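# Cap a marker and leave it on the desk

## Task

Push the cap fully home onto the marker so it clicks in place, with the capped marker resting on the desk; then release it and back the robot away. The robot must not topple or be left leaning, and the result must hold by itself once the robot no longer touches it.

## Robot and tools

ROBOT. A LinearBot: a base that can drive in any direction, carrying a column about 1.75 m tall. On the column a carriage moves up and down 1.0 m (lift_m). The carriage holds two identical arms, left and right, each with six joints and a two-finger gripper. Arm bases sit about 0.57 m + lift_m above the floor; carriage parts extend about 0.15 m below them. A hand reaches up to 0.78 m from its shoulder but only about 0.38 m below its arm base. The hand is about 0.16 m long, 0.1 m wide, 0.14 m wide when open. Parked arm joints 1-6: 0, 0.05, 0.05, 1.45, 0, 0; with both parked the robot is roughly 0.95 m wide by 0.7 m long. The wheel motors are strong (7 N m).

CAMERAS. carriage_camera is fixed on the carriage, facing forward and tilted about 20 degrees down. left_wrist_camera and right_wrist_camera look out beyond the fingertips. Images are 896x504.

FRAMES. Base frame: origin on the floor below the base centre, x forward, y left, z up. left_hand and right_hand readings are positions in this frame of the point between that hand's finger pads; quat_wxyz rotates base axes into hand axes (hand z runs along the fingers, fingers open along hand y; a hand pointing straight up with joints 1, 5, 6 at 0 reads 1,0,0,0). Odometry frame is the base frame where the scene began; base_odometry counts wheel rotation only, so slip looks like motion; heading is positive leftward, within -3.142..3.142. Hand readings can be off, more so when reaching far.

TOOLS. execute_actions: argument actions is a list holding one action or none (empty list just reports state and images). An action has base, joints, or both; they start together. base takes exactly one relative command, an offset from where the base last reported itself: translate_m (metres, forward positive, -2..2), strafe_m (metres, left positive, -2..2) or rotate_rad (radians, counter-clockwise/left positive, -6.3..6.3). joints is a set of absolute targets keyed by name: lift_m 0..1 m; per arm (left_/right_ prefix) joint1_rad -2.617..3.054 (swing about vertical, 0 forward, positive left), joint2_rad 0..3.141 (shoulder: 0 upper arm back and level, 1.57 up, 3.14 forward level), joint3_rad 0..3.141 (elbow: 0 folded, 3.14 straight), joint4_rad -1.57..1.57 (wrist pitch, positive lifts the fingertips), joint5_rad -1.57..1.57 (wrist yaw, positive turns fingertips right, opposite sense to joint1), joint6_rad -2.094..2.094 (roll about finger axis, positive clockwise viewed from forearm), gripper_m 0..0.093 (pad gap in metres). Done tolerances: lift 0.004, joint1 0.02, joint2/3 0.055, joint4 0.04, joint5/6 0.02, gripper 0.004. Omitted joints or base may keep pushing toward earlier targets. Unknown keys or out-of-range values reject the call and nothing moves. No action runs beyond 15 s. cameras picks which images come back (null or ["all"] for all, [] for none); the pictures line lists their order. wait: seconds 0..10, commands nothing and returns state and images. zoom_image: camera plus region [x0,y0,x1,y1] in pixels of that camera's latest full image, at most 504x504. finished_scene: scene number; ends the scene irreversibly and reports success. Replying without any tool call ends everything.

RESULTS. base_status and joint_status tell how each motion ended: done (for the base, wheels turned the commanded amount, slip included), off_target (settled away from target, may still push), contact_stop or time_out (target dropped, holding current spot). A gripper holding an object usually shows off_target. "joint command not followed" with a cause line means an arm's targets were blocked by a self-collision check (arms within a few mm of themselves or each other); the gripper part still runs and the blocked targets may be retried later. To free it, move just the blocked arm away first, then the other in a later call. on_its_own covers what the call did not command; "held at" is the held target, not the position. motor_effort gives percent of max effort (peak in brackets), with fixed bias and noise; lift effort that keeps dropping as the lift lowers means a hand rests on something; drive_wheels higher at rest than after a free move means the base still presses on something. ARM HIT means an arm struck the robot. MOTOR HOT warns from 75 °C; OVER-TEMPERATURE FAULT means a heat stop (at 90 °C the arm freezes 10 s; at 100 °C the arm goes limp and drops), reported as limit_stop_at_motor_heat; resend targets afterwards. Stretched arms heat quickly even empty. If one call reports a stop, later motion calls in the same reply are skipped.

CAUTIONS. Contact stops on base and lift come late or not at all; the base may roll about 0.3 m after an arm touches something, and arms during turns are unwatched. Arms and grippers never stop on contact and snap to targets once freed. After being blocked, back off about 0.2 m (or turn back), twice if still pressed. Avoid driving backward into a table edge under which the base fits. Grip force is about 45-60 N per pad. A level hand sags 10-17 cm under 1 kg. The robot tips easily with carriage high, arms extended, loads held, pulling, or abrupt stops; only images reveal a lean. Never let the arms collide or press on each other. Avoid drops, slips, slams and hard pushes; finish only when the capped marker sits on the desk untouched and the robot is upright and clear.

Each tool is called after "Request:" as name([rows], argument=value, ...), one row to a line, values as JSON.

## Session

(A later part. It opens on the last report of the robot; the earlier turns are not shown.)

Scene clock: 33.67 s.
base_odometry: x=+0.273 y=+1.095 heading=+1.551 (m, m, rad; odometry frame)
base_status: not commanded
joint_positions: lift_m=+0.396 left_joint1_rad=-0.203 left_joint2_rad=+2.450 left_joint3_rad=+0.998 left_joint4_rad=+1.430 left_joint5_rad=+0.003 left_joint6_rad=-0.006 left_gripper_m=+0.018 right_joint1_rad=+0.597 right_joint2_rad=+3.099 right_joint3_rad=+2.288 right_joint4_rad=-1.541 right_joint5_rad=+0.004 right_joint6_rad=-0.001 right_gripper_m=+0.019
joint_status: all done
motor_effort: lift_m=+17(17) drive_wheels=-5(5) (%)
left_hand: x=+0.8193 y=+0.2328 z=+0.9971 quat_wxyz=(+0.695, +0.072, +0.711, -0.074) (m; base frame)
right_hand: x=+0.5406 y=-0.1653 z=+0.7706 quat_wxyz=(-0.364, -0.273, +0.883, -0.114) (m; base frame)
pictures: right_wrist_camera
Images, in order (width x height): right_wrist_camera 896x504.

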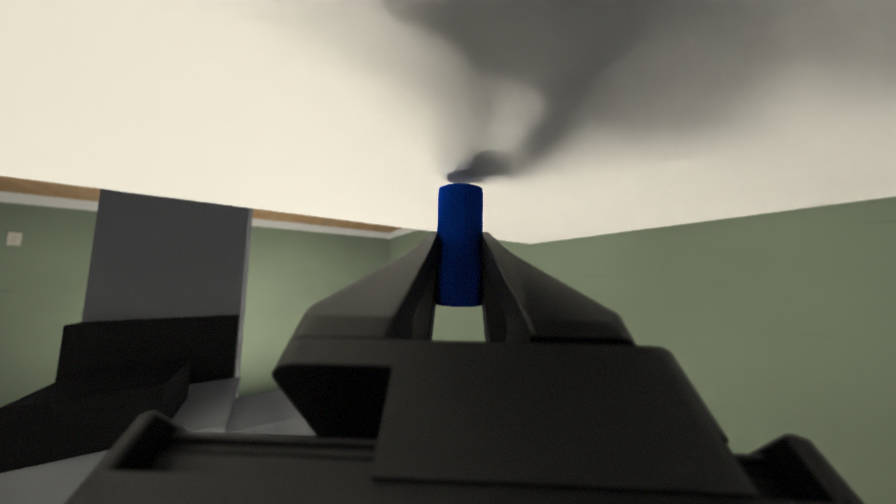

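Request:
execute_actions([
  {"joints": {"lift_m": 0.39}},
], cameras=["right_wrist_camera"])

Scene clock: 34.20 s.
base_odometry: x=+0.273 y=+1.095 heading=+1.551 (m, m, rad; odometry frame)
base_status: not commanded
joint_positions: lift_m=+0.390 left_joint1_rad=-0.203 left_joint2_rad=+2.449 left_joint3_rad=+0.998 left_joint4_rad=+1.431 left_joint5_rad=+0.003 left_joint6_rad=-0.006 left_gripper_m=+0.018 right_joint1_rad=+0.597 right_joint2_rad=+3.099 right_joint3_rad=+2.288 right_joint4_rad=-1.544 right_joint5_rad=+0.004 right_joint6_rad=-0.001 right_gripper_m=+0.019
joint_status: all done
motor_effort: lift_m=+16(17) drive_wheels=-4(4) (%)
left_hand: x=+0.8194 y=+0.2328 z=+0.9917 quat_wxyz=(+0.696, +0.072, +0.711, -0.074) (m; base frame)
right_hand: x=+0.5403 y=-0.1654 z=+0.7654 quat_wxyz=(-0.365, -0.273, +0.883, -0.114) (m; base frame)
pictures: right_wrist_camera
Images, in order (width x height): right_wrist_camera 896x504.

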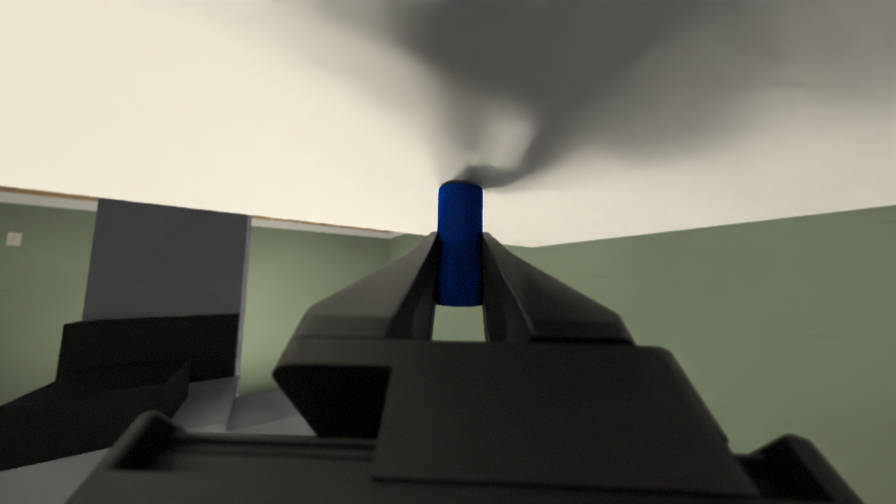

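The cap appears to be touching the desk. Releasing.

Request:
execute_actions([
  {"joints": {"right_gripper_m": 0.06}},
], cameras=["carriage_camera", "right_wrist_camera"])

Scene clock: 34.97 s.
base_odometry: x=+0.273 y=+1.095 heading=+1.551 (m, m, rad; odometry frame)
base_status: not commanded
joint_positions: lift_m=+0.390 left_joint1_rad=-0.203 left_joint2_rad=+2.449 left_joint3_rad=+0.998 left_joint4_rad=+1.432 left_joint5_rad=+0.003 left_joint6_rad=-0.006 left_gripper_m=+0.018 right_joint1_rad=+0.597 right_joint2_rad=+3.099 right_joint3_rad=+2.288 right_joint4_rad=-1.544 right_joint5_rad=+0.004 right_joint6_rad=-0.001 right_gripper_m=+0.060
joint_status: all done
motor_effort: lift_m=+16(16) drive_wheels=-4(4) (%)
left_hand: x=+0.8194 y=+0.2328 z=+0.9919 quat_wxyz=(+0.696, +0.072, +0.710, -0.074) (m; base frame)
right_hand: x=+0.5403 y=-0.1654 z=+0.7654 quat_wxyz=(-0.365, -0.273, +0.883, -0.114) (m; base frame)
pictures: carriage_camera, right_wrist_camera
Images, in order (width x height): carriage_camera 896x504, right_wrist_camera 896x504.

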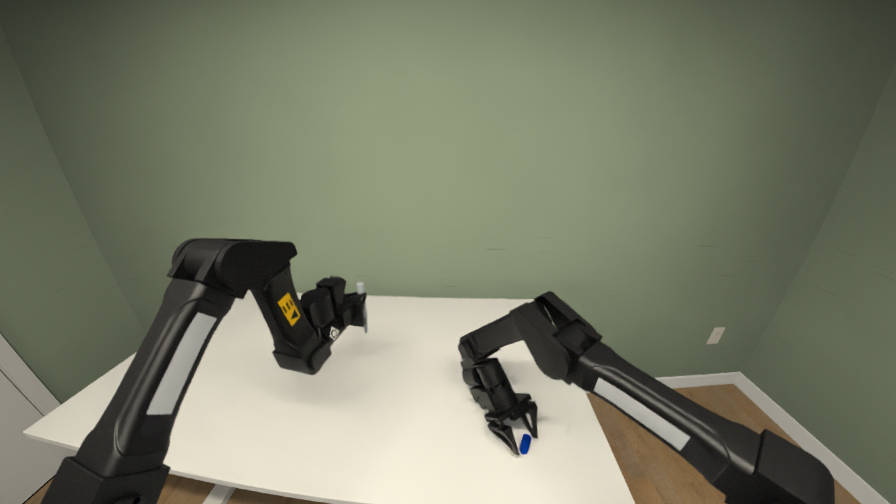

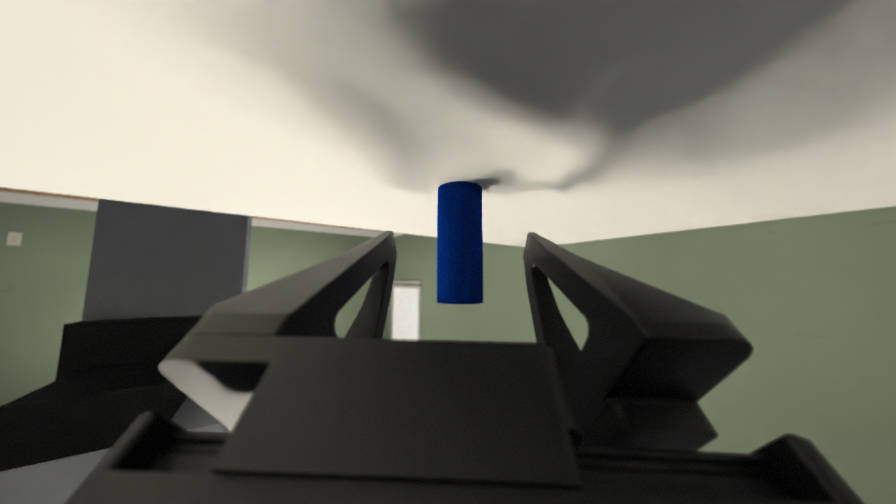

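Request:
execute_actions([
  {"joints": {"right_joint2_rad": 2.65}},
], cameras=[])

Request:
execute_actions([
  {"base": {"translate_m": -0.12}, "joints": {"right_joint1_rad": -0.1, "right_joint2_rad": 2.39, "right_joint3_rad": 0.89, "right_joint4_rad": 1.5, "right_joint5_rad": -1.5, "right_gripper_m": 0.093}},
], cameras=[])

Request:
execute_actions([
  {"base": {"strafe_m": -0.11}, "joints": {"left_joint1_rad": -0.8, "lift_m": 0.34, "left_joint4_rad": 1.47}},
])

Scene clock: 36.83 s.
base_odometry: x=+0.273 y=+1.095 heading=+1.551 (m, m, rad; odometry frame)
base_status: not commanded
joint_positions: lift_m=+0.390 left_joint1_rad=-0.203 left_joint2_rad=+2.449 left_joint3_rad=+0.998 left_joint4_rad=+1.432 left_joint5_rad=+0.003 left_joint6_rad=-0.006 left_gripper_m=+0.018 right_joint1_rad=+0.597 right_joint2_rad=+2.642 right_joint3_rad=+2.299 right_joint4_rad=-1.544 right_joint5_rad=+0.004 right_joint6_rad=-0.001 right_gripper_m=+0.060
joint_status: all done
motor_effort: lift_m=+17(17) drive_wheels=-4(4) (%)
left_hand: x=+0.8194 y=+0.2328 z=+0.9919 quat_wxyz=(+0.696, +0.072, +0.710, -0.074) (m; base frame)
right_hand: x=+0.6261 y=-0.1072 z=+0.9312 quat_wxyz=(-0.150, -0.291, +0.944, -0.048) (m; base frame)
pictures: none
No camera images: the call's "cameras" was empty. Leave "cameras" out to get every camera's image.

Scene clock: 39.13 s.
base_odometry: x=+0.270 y=+0.975 heading=+1.551 (m, m, rad; odometry frame)
base_status: done
joint_positions: lift_m=+0.390 left_joint1_rad=-0.203 left_joint2_rad=+2.449 left_joint3_rad=+0.998 left_joint4_rad=+1.432 left_joint5_rad=+0.003 left_joint6_rad=-0.006 left_gripper_m=+0.018 right_joint1_rad=-0.105 right_joint2_rad=+2.391 right_joint3_rad=+0.908 right_joint4_rad=+1.486 right_joint5_rad=-1.492 right_joint6_rad=-0.001 right_gripper_m=+0.093
joint_status: all done
motor_effort: lift_m=+17(17) drive_wheels=-4(10) (%)
left_hand: x=+0.8194 y=+0.2328 z=+0.9920 quat_wxyz=(+0.696, +0.072, +0.710, -0.074) (m; base frame)
right_hand: x=+0.6707 y=-0.2156 z=+1.0058 quat_wxyz=(+0.545, -0.453, +0.543, +0.451) (m; base frame)
pictures: none
No camera images: the call's "cameras" was empty. Leave "cameras" out to get every camera's image.

Scene clock: 40.73 s.
base_odometry: x=+0.380 y=+0.973 heading=+1.551 (m, m, rad; odometry frame)
base_status: done
joint_positions: lift_m=+0.340 left_joint1_rad=-0.810 left_joint2_rad=+2.450 left_joint3_rad=+0.998 left_joint4_rad=+1.448 left_joint5_rad=+0.004 left_joint6_rad=-0.005 left_gripper_m=+0.018 right_joint1_rad=-0.102 right_joint2_rad=+2.392 right_joint3_rad=+0.908 right_joint4_rad=+1.490 right_joint5_rad=-1.495 right_joint6_rad=-0.001 right_gripper_m=+0.093
joint_status: all done
motor_effort: lift_m=+16(17) drive_wheels=-5(10) (%)
left_hand: x=+0.6571 y=-0.0585 z=+0.9452 quat_wxyz=(+0.647, +0.279, +0.652, -0.281) (m; base frame)
right_hand: x=+0.6698 y=-0.2145 z=+0.9558 quat_wxyz=(+0.544, -0.455, +0.541, +0.452) (m; base frame)
pictures: carriage_camera, left_wrist_camera, right_wrist_camera
Images, in order (width x height): carriage_camera 896x504, left_wrist_camera 896x504, right_wrist_camera 896x504.

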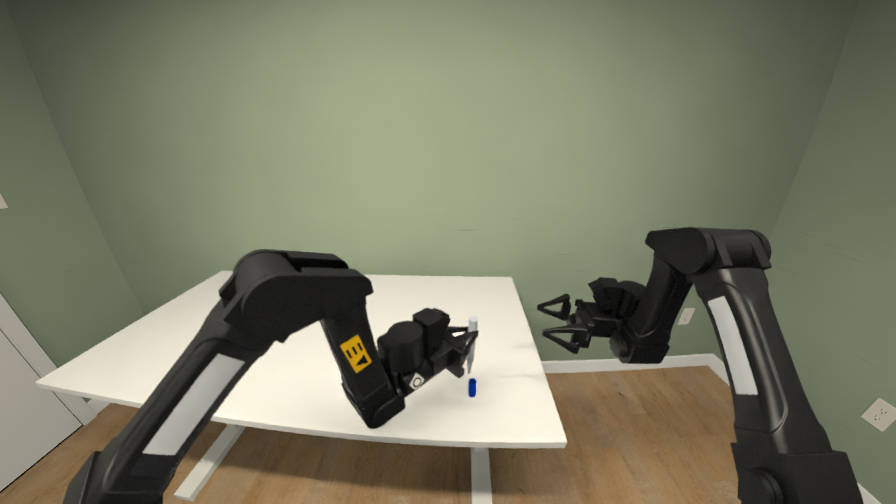

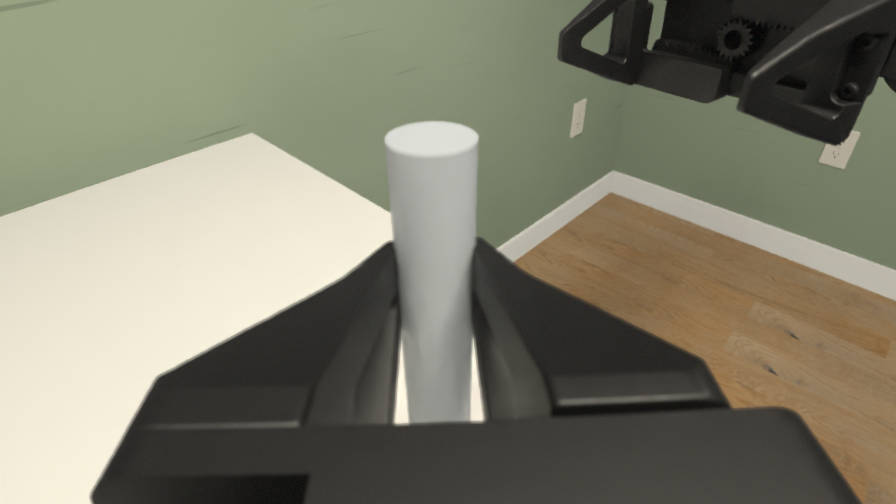

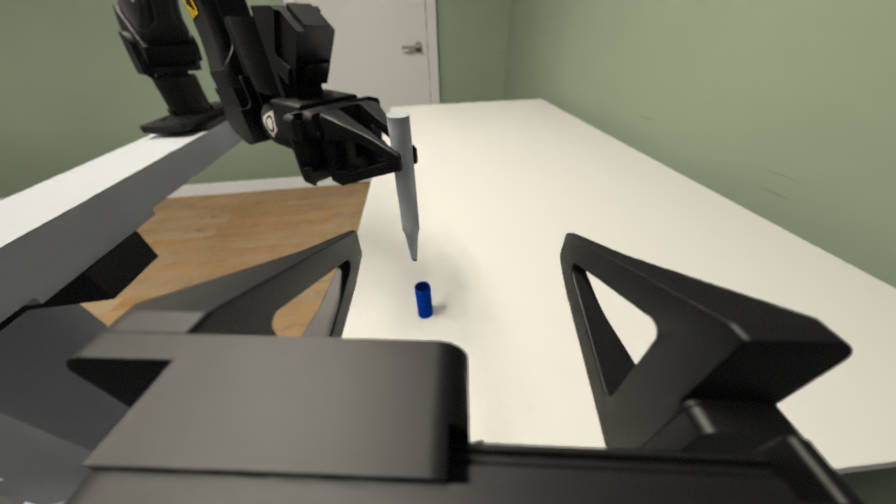

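Request:
zoom_image(camera="right_wrist_camera", region=[340, 100, 500, 330])

Request:
zoom_image(camera="carriage_camera", region=[420, 305, 520, 405])

Region (340, 100, 500, 330) of right_wrist_camera's 896x504 image, scaled by 2.191, with more detail than that image has; it fills the left 351 columns of this view, and the rest is white.

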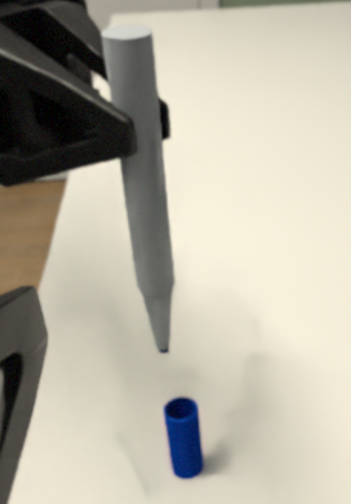

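Region (420, 305, 520, 405) of carriage_camera's 896x504 image, scaled by 5.040, with more detail than that image has.

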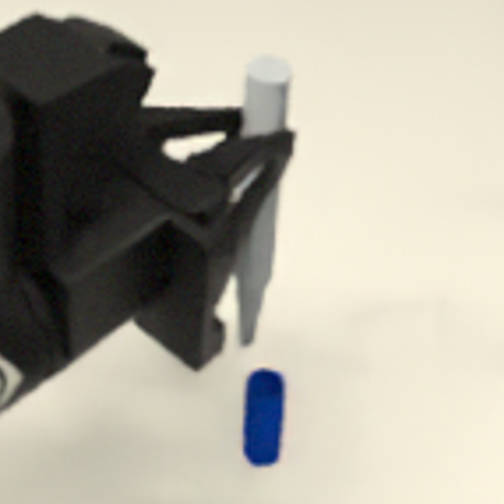

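Request:
execute_actions([
  {"base": {"strafe_m": -0.007}, "joints": {"left_joint4_rad": 1.49, "left_joint6_rad": -0.03}},
], cameras=[])

Request:
execute_actions([
  {"base": {"translate_m": 0.006}, "joints": {"lift_m": 0.32}},
], cameras=["carriage_camera", "right_wrist_camera"])

Request:
zoom_image(camera="right_wrist_camera", region=[340, 100, 500, 330])

Request:
zoom_image(camera="carriage_camera", region=[420, 305, 520, 405])

Scene clock: 41.97 s.
base_odometry: x=+0.387 y=+0.972 heading=+1.550 (m, m, rad; odometry frame)
base_status: done
joint_positions: lift_m=+0.340 left_joint1_rad=-0.807 left_joint2_rad=+2.450 left_joint3_rad=+0.998 left_joint4_rad=+1.465 left_joint5_rad=+0.004 left_joint6_rad=-0.028 left_gripper_m=+0.018 right_joint1_rad=-0.102 right_joint2_rad=+2.392 right_joint3_rad=+0.908 right_joint4_rad=+1.490 right_joint5_rad=-1.495 right_joint6_rad=-0.001 right_gripper_m=+0.093
joint_status: all done
motor_effort: lift_m=+16(16) drive_wheels=+0(10) (%)
left_hand: x=+0.6586 y=-0.0570 z=+0.9495 quat_wxyz=(+0.650, +0.268, +0.650, -0.290) (m; base frame)
right_hand: x=+0.6698 y=-0.2145 z=+0.9558 quat_wxyz=(+0.544, -0.455, +0.541, +0.452) (m; base frame)
pictures: none
No camera images: the call's "cameras" was empty. Leave "cameras" out to get every camera's image.

Scene clock: 42.63 s.
base_odometry: x=+0.387 y=+0.978 heading=+1.550 (m, m, rad; odometry frame)
base_status: done
joint_positions: lift_m=+0.320 left_joint1_rad=-0.804 left_joint2_rad=+2.452 left_joint3_rad=+0.998 left_joint4_rad=+1.471 left_joint5_rad=+0.003 left_joint6_rad=-0.028 left_gripper_m=+0.018 right_joint1_rad=-0.102 right_joint2_rad=+2.394 right_joint3_rad=+0.908 right_joint4_rad=+1.493 right_joint5_rad=-1.496 right_joint6_rad=-0.001 right_gripper_m=+0.093
joint_status: all done
motor_effort: lift_m=+17(17) drive_wheels=+2(4) (%)
left_hand: x=+0.6597 y=-0.0557 z=+0.9298 quat_wxyz=(+0.652, +0.266, +0.649, -0.289) (m; base frame)
right_hand: x=+0.6695 y=-0.2144 z=+0.9351 quat_wxyz=(+0.544, -0.456, +0.540, +0.452) (m; base frame)
pictures: carriage_camera, right_wrist_camera
Images, in order (width x height): carriage_camera 896x504, right_wrist_camera 896x504.

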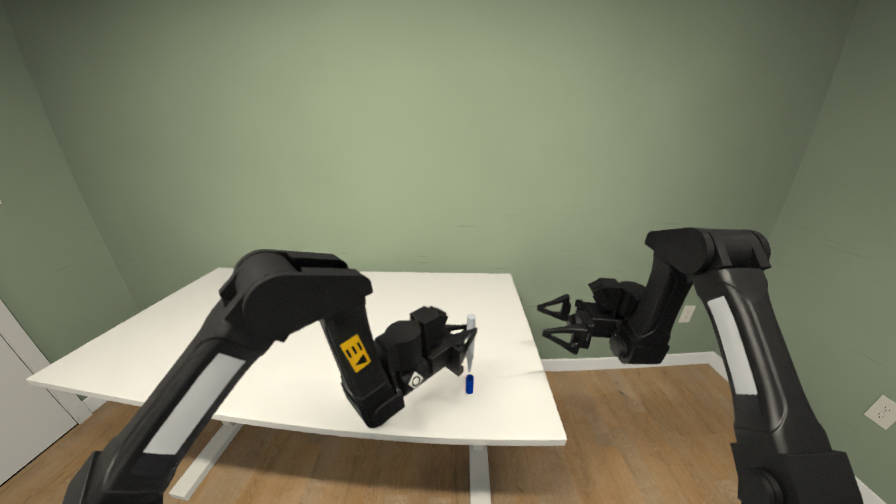

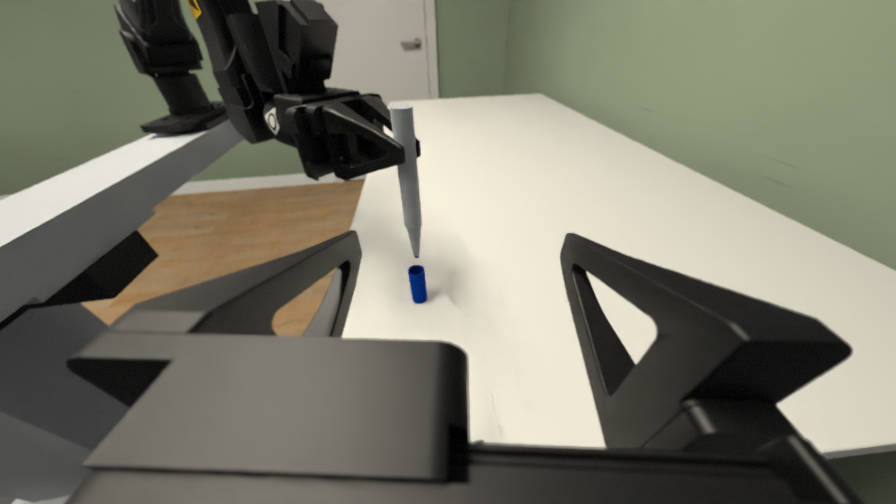

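Region (340, 100, 500, 330) of right_wrist_camera's 896x504 image, scaled by 2.191, with more detail than that image has; it fills the left 351 columns of this view, and the rest is white.

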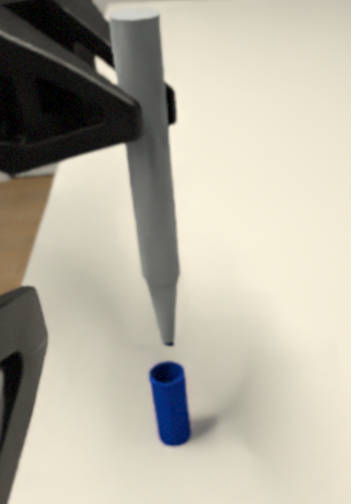

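Region (420, 305, 520, 405) of carriage_camera's 896x504 image, scaled by 5.040, with more detail than that image has.

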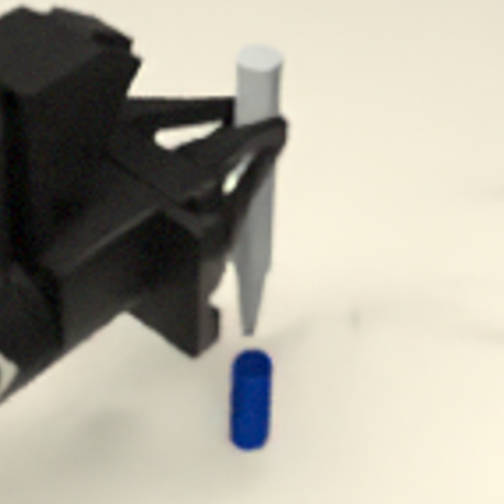

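Request:
execute_actions([
  {"base": {"translate_m": -0.002}, "joints": {"lift_m": 0.288}},
], cameras=["carriage_camera", "right_wrist_camera"])

Request:
zoom_image(camera="right_wrist_camera", region=[340, 90, 500, 320])

Request:
zoom_image(camera="carriage_camera", region=[420, 305, 520, 405])

Scene clock: 43.50 s.
base_odometry: x=+0.387 y=+0.976 heading=+1.550 (m, m, rad; odometry frame)
base_status: done
joint_positions: lift_m=+0.288 left_joint1_rad=-0.801 left_joint2_rad=+2.453 left_joint3_rad=+0.997 left_joint4_rad=+1.470 left_joint5_rad=+0.001 left_joint6_rad=-0.028 left_gripper_m=+0.018 right_joint1_rad=-0.102 right_joint2_rad=+2.396 right_joint3_rad=+0.908 right_joint4_rad=+1.492 right_joint5_rad=-1.498 right_joint6_rad=-0.001 right_gripper_m=+0.093
joint_status: all done
motor_effort: lift_m=+16(17) drive_wheels=-3(9) (%)
left_hand: x=+0.6608 y=-0.0543 z=+0.8968 quat_wxyz=(+0.651, +0.265, +0.650, -0.287) (m; base frame)
right_hand: x=+0.6691 y=-0.2144 z=+0.9024 quat_wxyz=(+0.543, -0.456, +0.541, +0.453) (m; base frame)
pictures: carriage_camera, right_wrist_camera
Images, in order (width x height): carriage_camera 896x504, right_wrist_camera 896x504.

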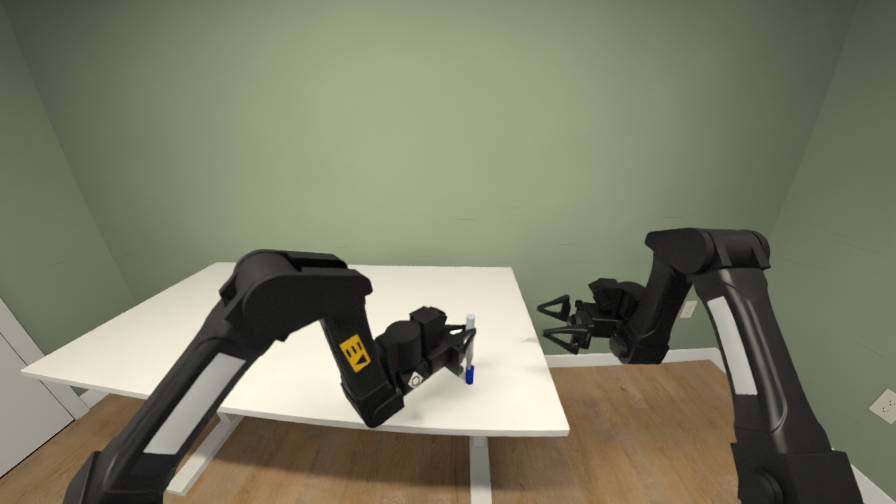

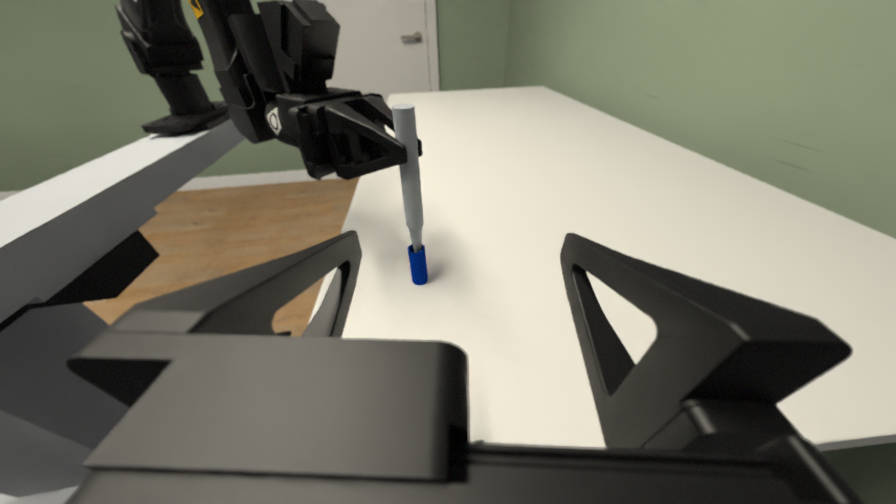

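Region (340, 90, 500, 320) of right_wrist_camera's 896x504 image, scaled by 2.191, with more detail than that image has; it fills the left 351 columns of this view, and the rest is white.

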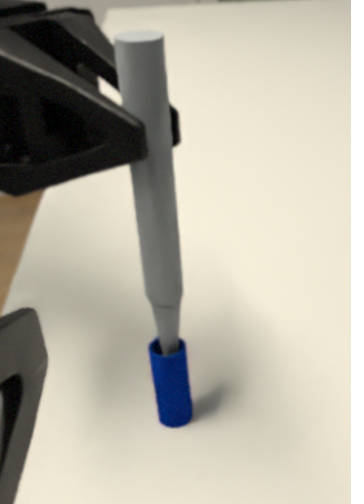

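Region (420, 305, 520, 405) of carriage_camera's 896x504 image, scaled by 5.040, with more detail than that image has.

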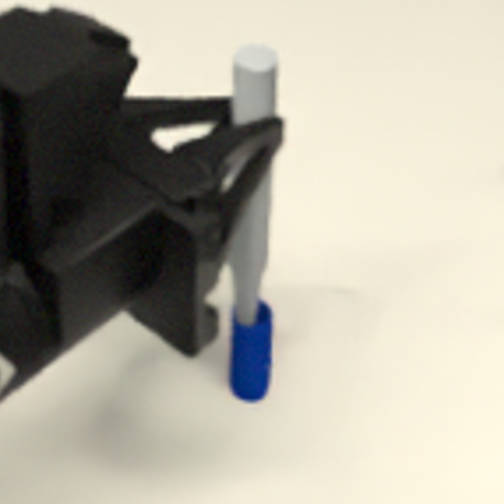

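Request:
execute_actions([
  {"base": {"strafe_m": -0.003}, "joints": {"lift_m": 0.264}},
], cameras=["carriage_camera", "right_wrist_camera"])

Request:
zoom_image(camera="right_wrist_camera", region=[340, 90, 500, 320])

Request:
zoom_image(camera="carriage_camera", region=[420, 305, 520, 405])

Request:
execute_actions(actions=[], cameras=[])

Scene clock: 44.47 s.
base_odometry: x=+0.390 y=+0.976 heading=+1.550 (m, m, rad; odometry frame)
base_status: done
joint_positions: lift_m=+0.264 left_joint1_rad=-0.801 left_joint2_rad=+2.452 left_joint3_rad=+0.997 left_joint4_rad=+1.470 left_joint5_rad=+0.001 left_joint6_rad=-0.028 left_gripper_m=+0.018 right_joint1_rad=-0.101 right_joint2_rad=+2.398 right_joint3_rad=+0.908 right_joint4_rad=+1.492 right_joint5_rad=-1.498 right_joint6_rad=-0.001 right_gripper_m=+0.093
joint_status: all done
motor_effort: lift_m=+17(17) drive_wheels=+0(10) (%)
left_hand: x=+0.6609 y=-0.0543 z=+0.8734 quat_wxyz=(+0.652, +0.265, +0.650, -0.287) (m; base frame)
right_hand: x=+0.6688 y=-0.2137 z=+0.8779 quat_wxyz=(+0.542, -0.456, +0.541, +0.454) (m; base frame)
pictures: carriage_camera, right_wrist_camera
Images, in order (width x height): carriage_camera 896x504, right_wrist_camera 896x504.

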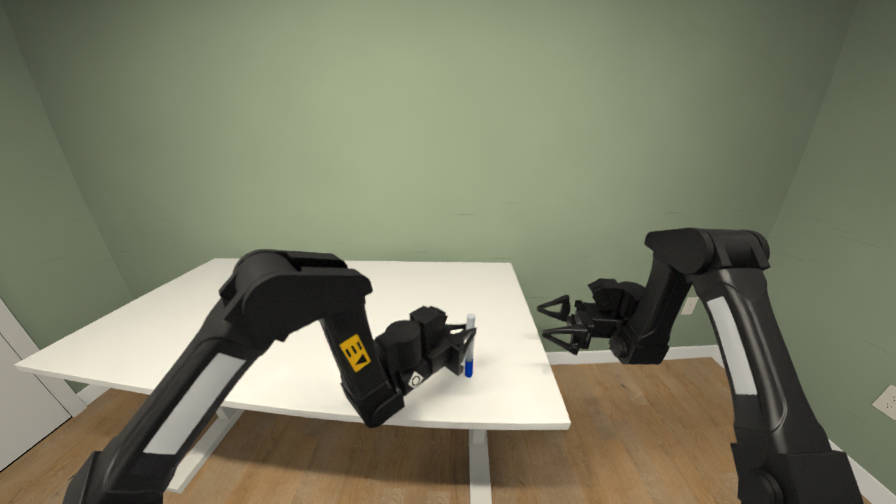

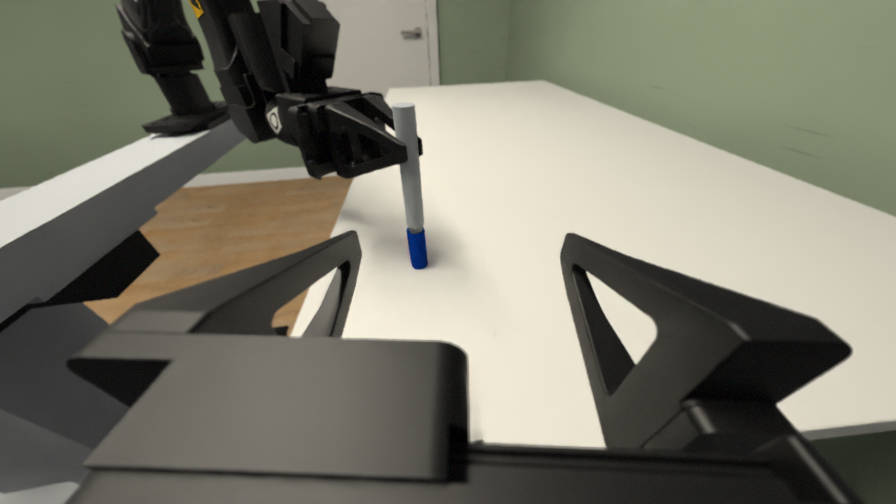

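Region (340, 90, 500, 320) of right_wrist_camera's 896x504 image, scaled by 2.191, with more detail than that image has; it fills the left 351 columns of this view, and the rest is white.

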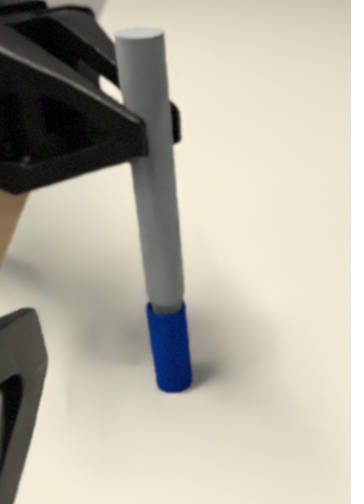

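Region (420, 305, 520, 405) of carriage_camera's 896x504 image, scaled by 5.040, with more detail than that image has.

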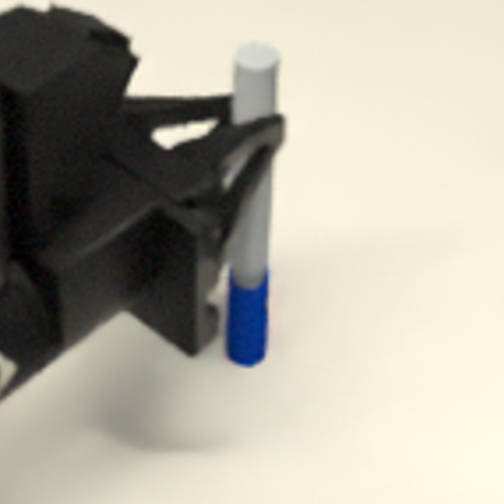

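Scene clock: 44.47 s.
base_odometry: x=+0.390 y=+0.976 heading=+1.550 (m, m, rad; odometry frame)
base_status: done
joint_positions: lift_m=+0.264 left_joint1_rad=-0.801 left_joint2_rad=+2.452 left_joint3_rad=+0.997 left_joint4_rad=+1.470 left_joint5_rad=+0.001 left_joint6_rad=-0.028 left_gripper_m=+0.018 right_joint1_rad=-0.101 right_joint2_rad=+2.398 right_joint3_rad=+0.908 right_joint4_rad=+1.492 right_joint5_rad=-1.498 right_joint6_rad=-0.001 right_gripper_m=+0.093
joint_status: all done
motor_effort: lift_m=+17(17) drive_wheels=+0(10) (%)
left_hand: x=+0.6609 y=-0.0543 z=+0.8734 quat_wxyz=(+0.652, +0.265, +0.650, -0.287) (m; base frame)
right_hand: x=+0.6688 y=-0.2137 z=+0.8779 quat_wxyz=(+0.542, -0.456, +0.541, +0.454) (m; base frame)
pictures: none
No camera images: the call's "cameras" was empty. Leave "cameras" out to get every camera's image.

Request:
execute_actions([
  {"joints": {"lift_m": 0.25}},
], cameras=["right_wrist_camera"])

Request:
zoom_image(camera="right_wrist_camera", region=[340, 90, 500, 320])

Scene clock: 45.07 s.
base_odometry: x=+0.390 y=+0.976 heading=+1.550 (m, m, rad; odometry frame)
base_status: not commanded
joint_positions: lift_m=+0.250 left_joint1_rad=-0.801 left_joint2_rad=+2.449 left_joint3_rad=+0.997 left_joint4_rad=+1.489 left_joint5_rad=+0.001 left_joint6_rad=-0.028 left_gripper_m=+0.018 right_joint1_rad=-0.101 right_joint2_rad=+2.397 right_joint3_rad=+0.908 right_joint4_rad=+1.492 right_joint5_rad=-1.498 right_joint6_rad=-0.001 right_gripper_m=+0.093
joint_status: all done
motor_effort: lift_m=+16(18) drive_wheels=-1(0) (%)
left_hand: x=+0.6610 y=-0.0544 z=+0.8658 quat_wxyz=(+0.659, +0.262, +0.643, -0.290) (m; base frame)
right_hand: x=+0.6688 y=-0.2137 z=+0.8641 quat_wxyz=(+0.542, -0.456, +0.540, +0.454) (m; base frame)
pictures: right_wrist_camera
Images, in order (width x height): right_wrist_camera 896x504.

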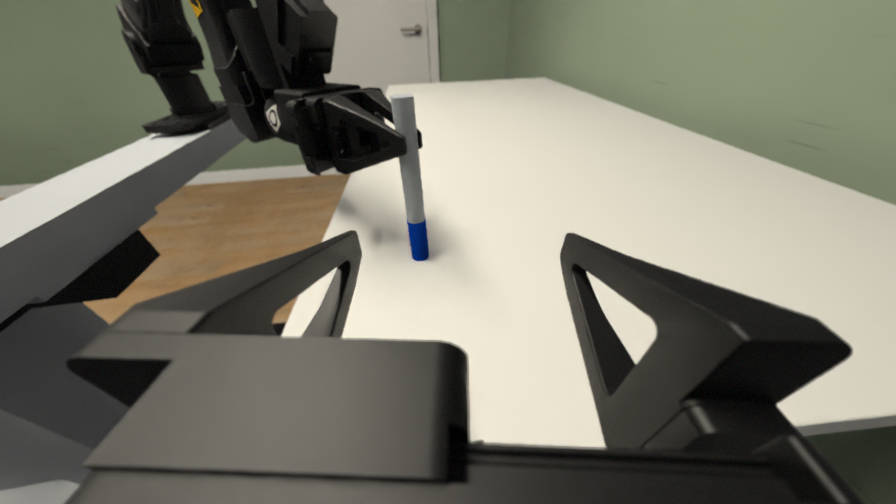

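Region (340, 90, 500, 320) of right_wrist_camera's 896x504 image, scaled by 2.191, with more detail than that image has; it fills the left 351 columns of this view, and the rest is white.

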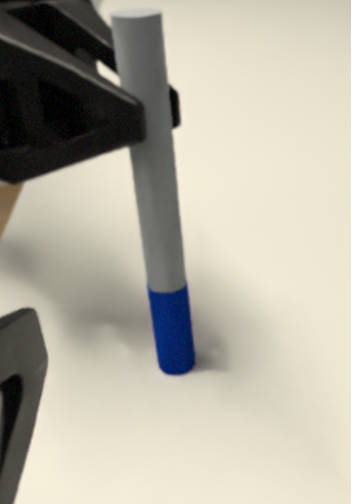

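Request:
zoom_image(camera="right_wrist_camera", region=[385, 195, 455, 265])

Region (385, 195, 455, 265) of right_wrist_camera's 896x504 image, scaled by 7.200, with more detail than that image has.

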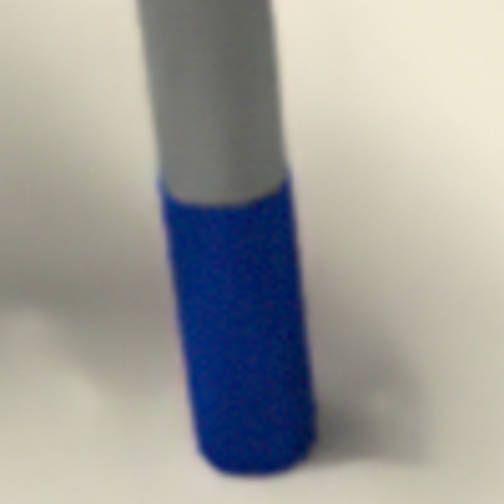

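Request:
execute_actions([
  {"joints": {"left_joint4_rad": 1.36}},
], cameras=["right_wrist_camera"])

Request:
zoom_image(camera="right_wrist_camera", region=[340, 90, 500, 320])

Scene clock: 46.00 s.
base_odometry: x=+0.390 y=+0.976 heading=+1.550 (m, m, rad; odometry frame)
base_status: not commanded
joint_positions: lift_m=+0.250 left_joint1_rad=-0.801 left_joint2_rad=+2.437 left_joint3_rad=+0.997 left_joint4_rad=+1.454 left_joint5_rad=+0.000 left_joint6_rad=-0.028 left_gripper_m=+0.018 right_joint1_rad=-0.101 right_joint2_rad=+2.397 right_joint3_rad=+0.908 right_joint4_rad=+1.492 right_joint5_rad=-1.498 right_joint6_rad=-0.001 right_gripper_m=+0.093
joint_status: left_joint4_rad off_target (ended at +1.454, target +1.360)
motor_effort: lift_m=+17(16) drive_wheels=-4(3) (%)
left_hand: x=+0.6617 y=-0.0550 z=+0.8638 quat_wxyz=(+0.652, +0.265, +0.650, -0.287) (m; base frame)
right_hand: x=+0.6688 y=-0.2137 z=+0.8641 quat_wxyz=(+0.542, -0.456, +0.540, +0.454) (m; base frame)
pictures: right_wrist_camera
Images, in order (width x height): right_wrist_camera 896x504.

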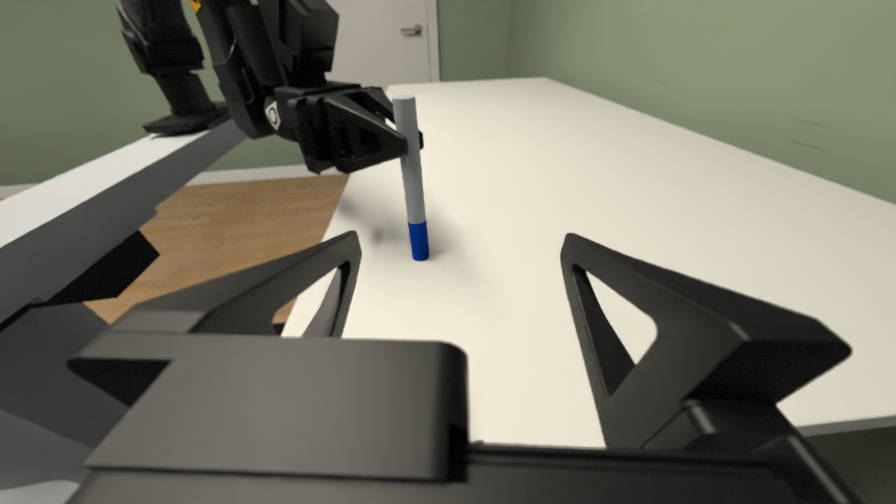

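Region (340, 90, 500, 320) of right_wrist_camera's 896x504 image, scaled by 2.191, with more detail than that image has; it fills the left 351 columns of this view, and the rest is white.

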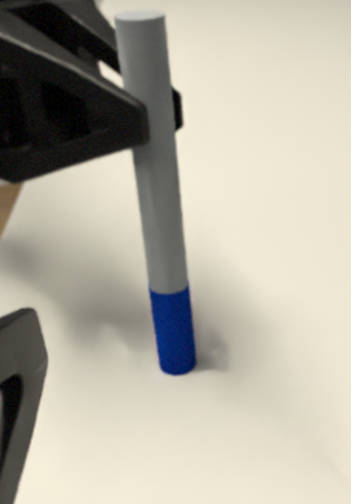

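Request:
execute_actions([
  {"joints": {"left_joint4_rad": 1.47, "lift_m": 0.44}},
], cameras=["right_wrist_camera"])

Scene clock: 47.53 s.
base_odometry: x=+0.390 y=+0.976 heading=+1.550 (m, m, rad; odometry frame)
base_status: not commanded
joint_positions: lift_m=+0.440 left_joint1_rad=-0.801 left_joint2_rad=+2.448 left_joint3_rad=+0.997 left_joint4_rad=+1.459 left_joint5_rad=+0.000 left_joint6_rad=-0.028 left_gripper_m=+0.018 right_joint1_rad=-0.101 right_joint2_rad=+2.397 right_joint3_rad=+0.908 right_joint4_rad=+1.497 right_joint5_rad=-1.498 right_joint6_rad=-0.001 right_gripper_m=+0.093
joint_status: all done
motor_effort: lift_m=+18(23) drive_wheels=-4(3) (%)
left_hand: x=+0.6612 y=-0.0545 z=+1.0488 quat_wxyz=(+0.650, +0.266, +0.652, -0.286) (m; base frame)
right_hand: x=+0.6687 y=-0.2137 z=+1.0542 quat_wxyz=(+0.544, -0.457, +0.539, +0.453) (m; base frame)
pictures: right_wrist_camera
Images, in order (width x height): right_wrist_camera 896x504.

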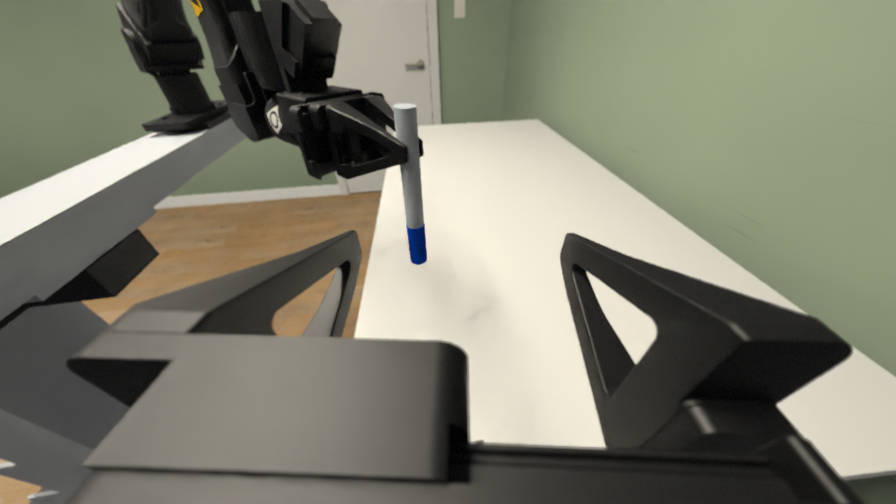

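Request:
execute_actions([
  {"joints": {"left_joint1_rad": -0.4, "left_joint2_rad": 2.826, "left_joint3_rad": 2.035, "left_joint4_rad": -0.746, "right_joint1_rad": 0, "right_joint2_rad": 0.05, "right_joint3_rad": 0.05, "right_joint4_rad": 1.45, "right_joint5_rad": 0, "right_joint6_rad": 0}},
], cameras=["carriage_camera", "left_wrist_camera"])

Scene clock: 49.97 s.
base_odometry: x=+0.390 y=+0.976 heading=+1.550 (m, m, rad; odometry frame)
base_status: not commanded
joint_positions: lift_m=+0.440 left_joint1_rad=-0.393 left_joint2_rad=+2.833 left_joint3_rad=+2.020 left_joint4_rad=-0.741 left_joint5_rad=-0.005 left_joint6_rad=-0.028 left_gripper_m=+0.018 right_joint1_rad=+0.006 right_joint2_rad=+0.064 right_joint3_rad=+0.071 right_joint4_rad=+1.450 right_joint5_rad=-0.006 right_joint6_rad=-0.001 right_gripper_m=+0.093
joint_status: all done
motor_effort: lift_m=+19(18) drive_wheels=+0(1) (%)
left_hand: x=+0.7238 y=+0.1600 z=+0.8115 quat_wxyz=(+0.008, +0.182, +0.983, +0.001) (m; base frame)
right_hand: x=+0.3022 y=-0.3449 z=+1.4369 quat_wxyz=(+0.998, -0.003, +0.057, +0.003) (m; base frame)
pictures: carriage_camera, left_wrist_camera
Images, in order (width x height): carriage_camera 896x504, left_wrist_camera 896x504.

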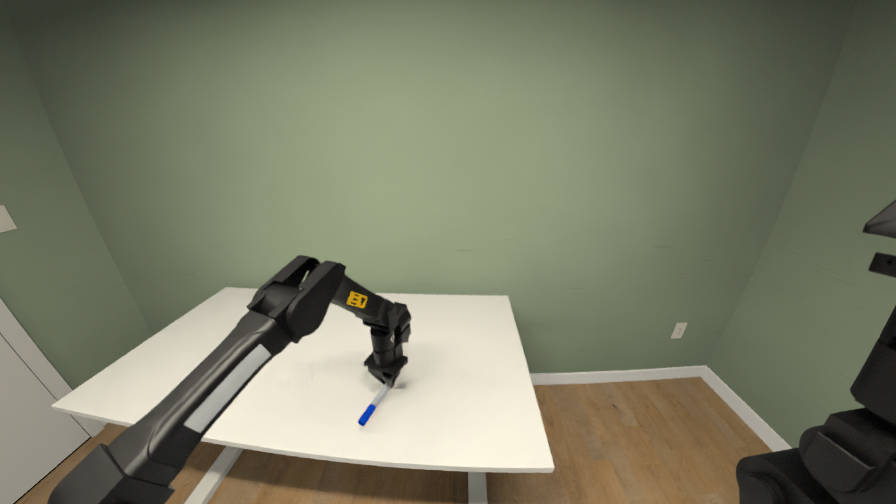

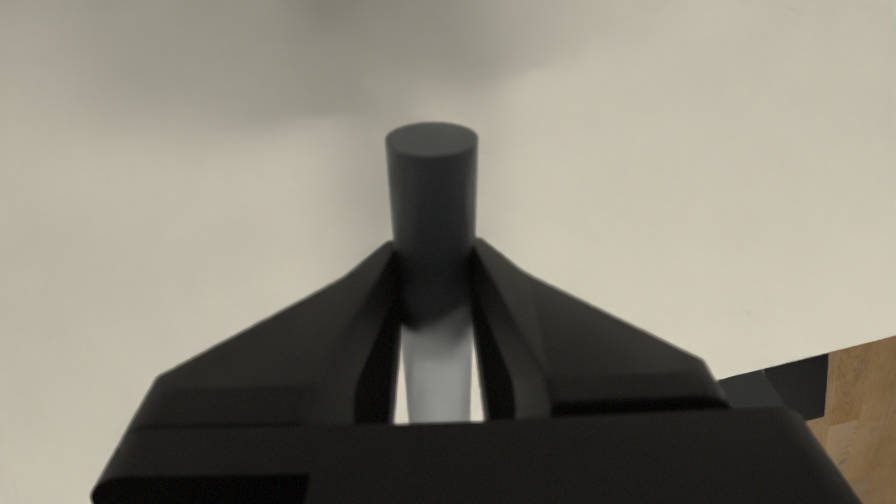

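Request:
execute_actions([
  {"joints": {"lift_m": 0.38}},
], cameras=["carriage_camera", "left_wrist_camera"])

Request:
zoom_image(camera="carriage_camera", region=[330, 340, 450, 440])

Scene clock: 50.80 s.
base_odometry: x=+0.390 y=+0.976 heading=+1.550 (m, m, rad; odometry frame)
base_status: not commanded
joint_positions: lift_m=+0.380 left_joint1_rad=-0.393 left_joint2_rad=+2.841 left_joint3_rad=+2.020 left_joint4_rad=-0.746 left_joint5_rad=-0.003 left_joint6_rad=-0.028 left_gripper_m=+0.018 right_joint1_rad=+0.006 right_joint2_rad=+0.064 right_joint3_rad=+0.071 right_joint4_rad=+1.450 right_joint5_rad=-0.005 right_joint6_rad=-0.001 right_gripper_m=+0.093
joint_status: all done
motor_effort: lift_m=+16(17) drive_wheels=+0(1) (%)
left_hand: x=+0.7207 y=+0.1610 z=+0.7484 quat_wxyz=(+0.003, +0.182, +0.983, +0.001) (m; base frame)
right_hand: x=+0.3022 y=-0.3450 z=+1.3771 quat_wxyz=(+0.998, -0.003, +0.057, +0.003) (m; base frame)
pictures: carriage_camera, left_wrist_camera
Images, in order (width x height): carriage_camera 896x504, left_wrist_camera 896x504.

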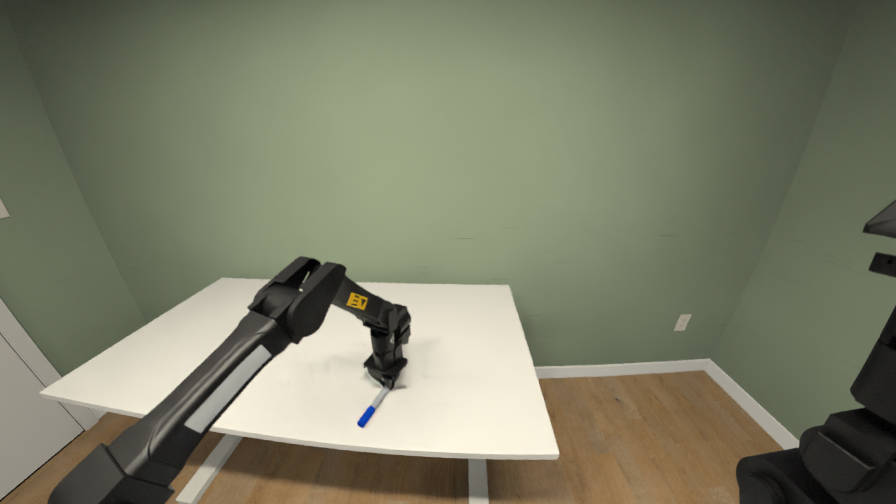

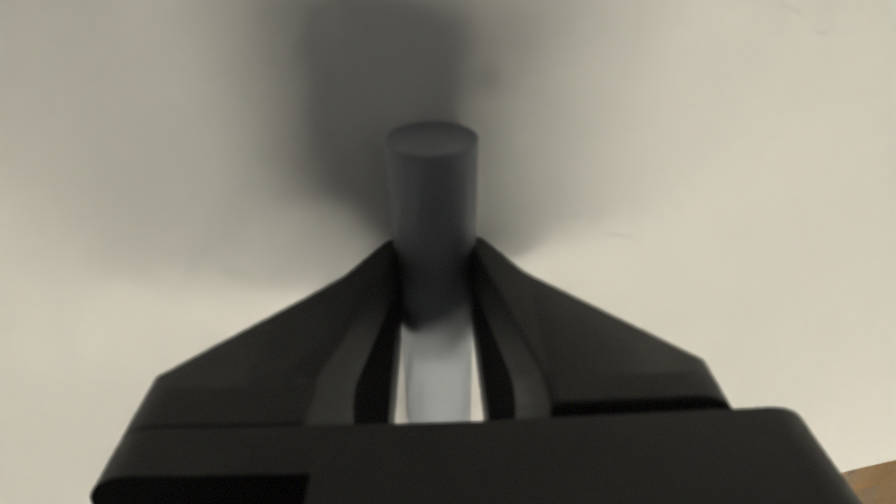

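Region (330, 340, 450, 440) of carriage_camera's 896x504 image, scaled by 4.200, with more detail than that image has.

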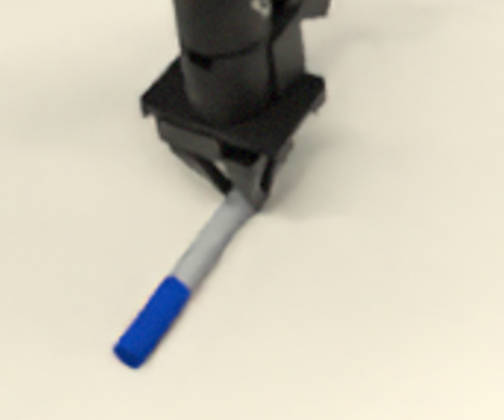

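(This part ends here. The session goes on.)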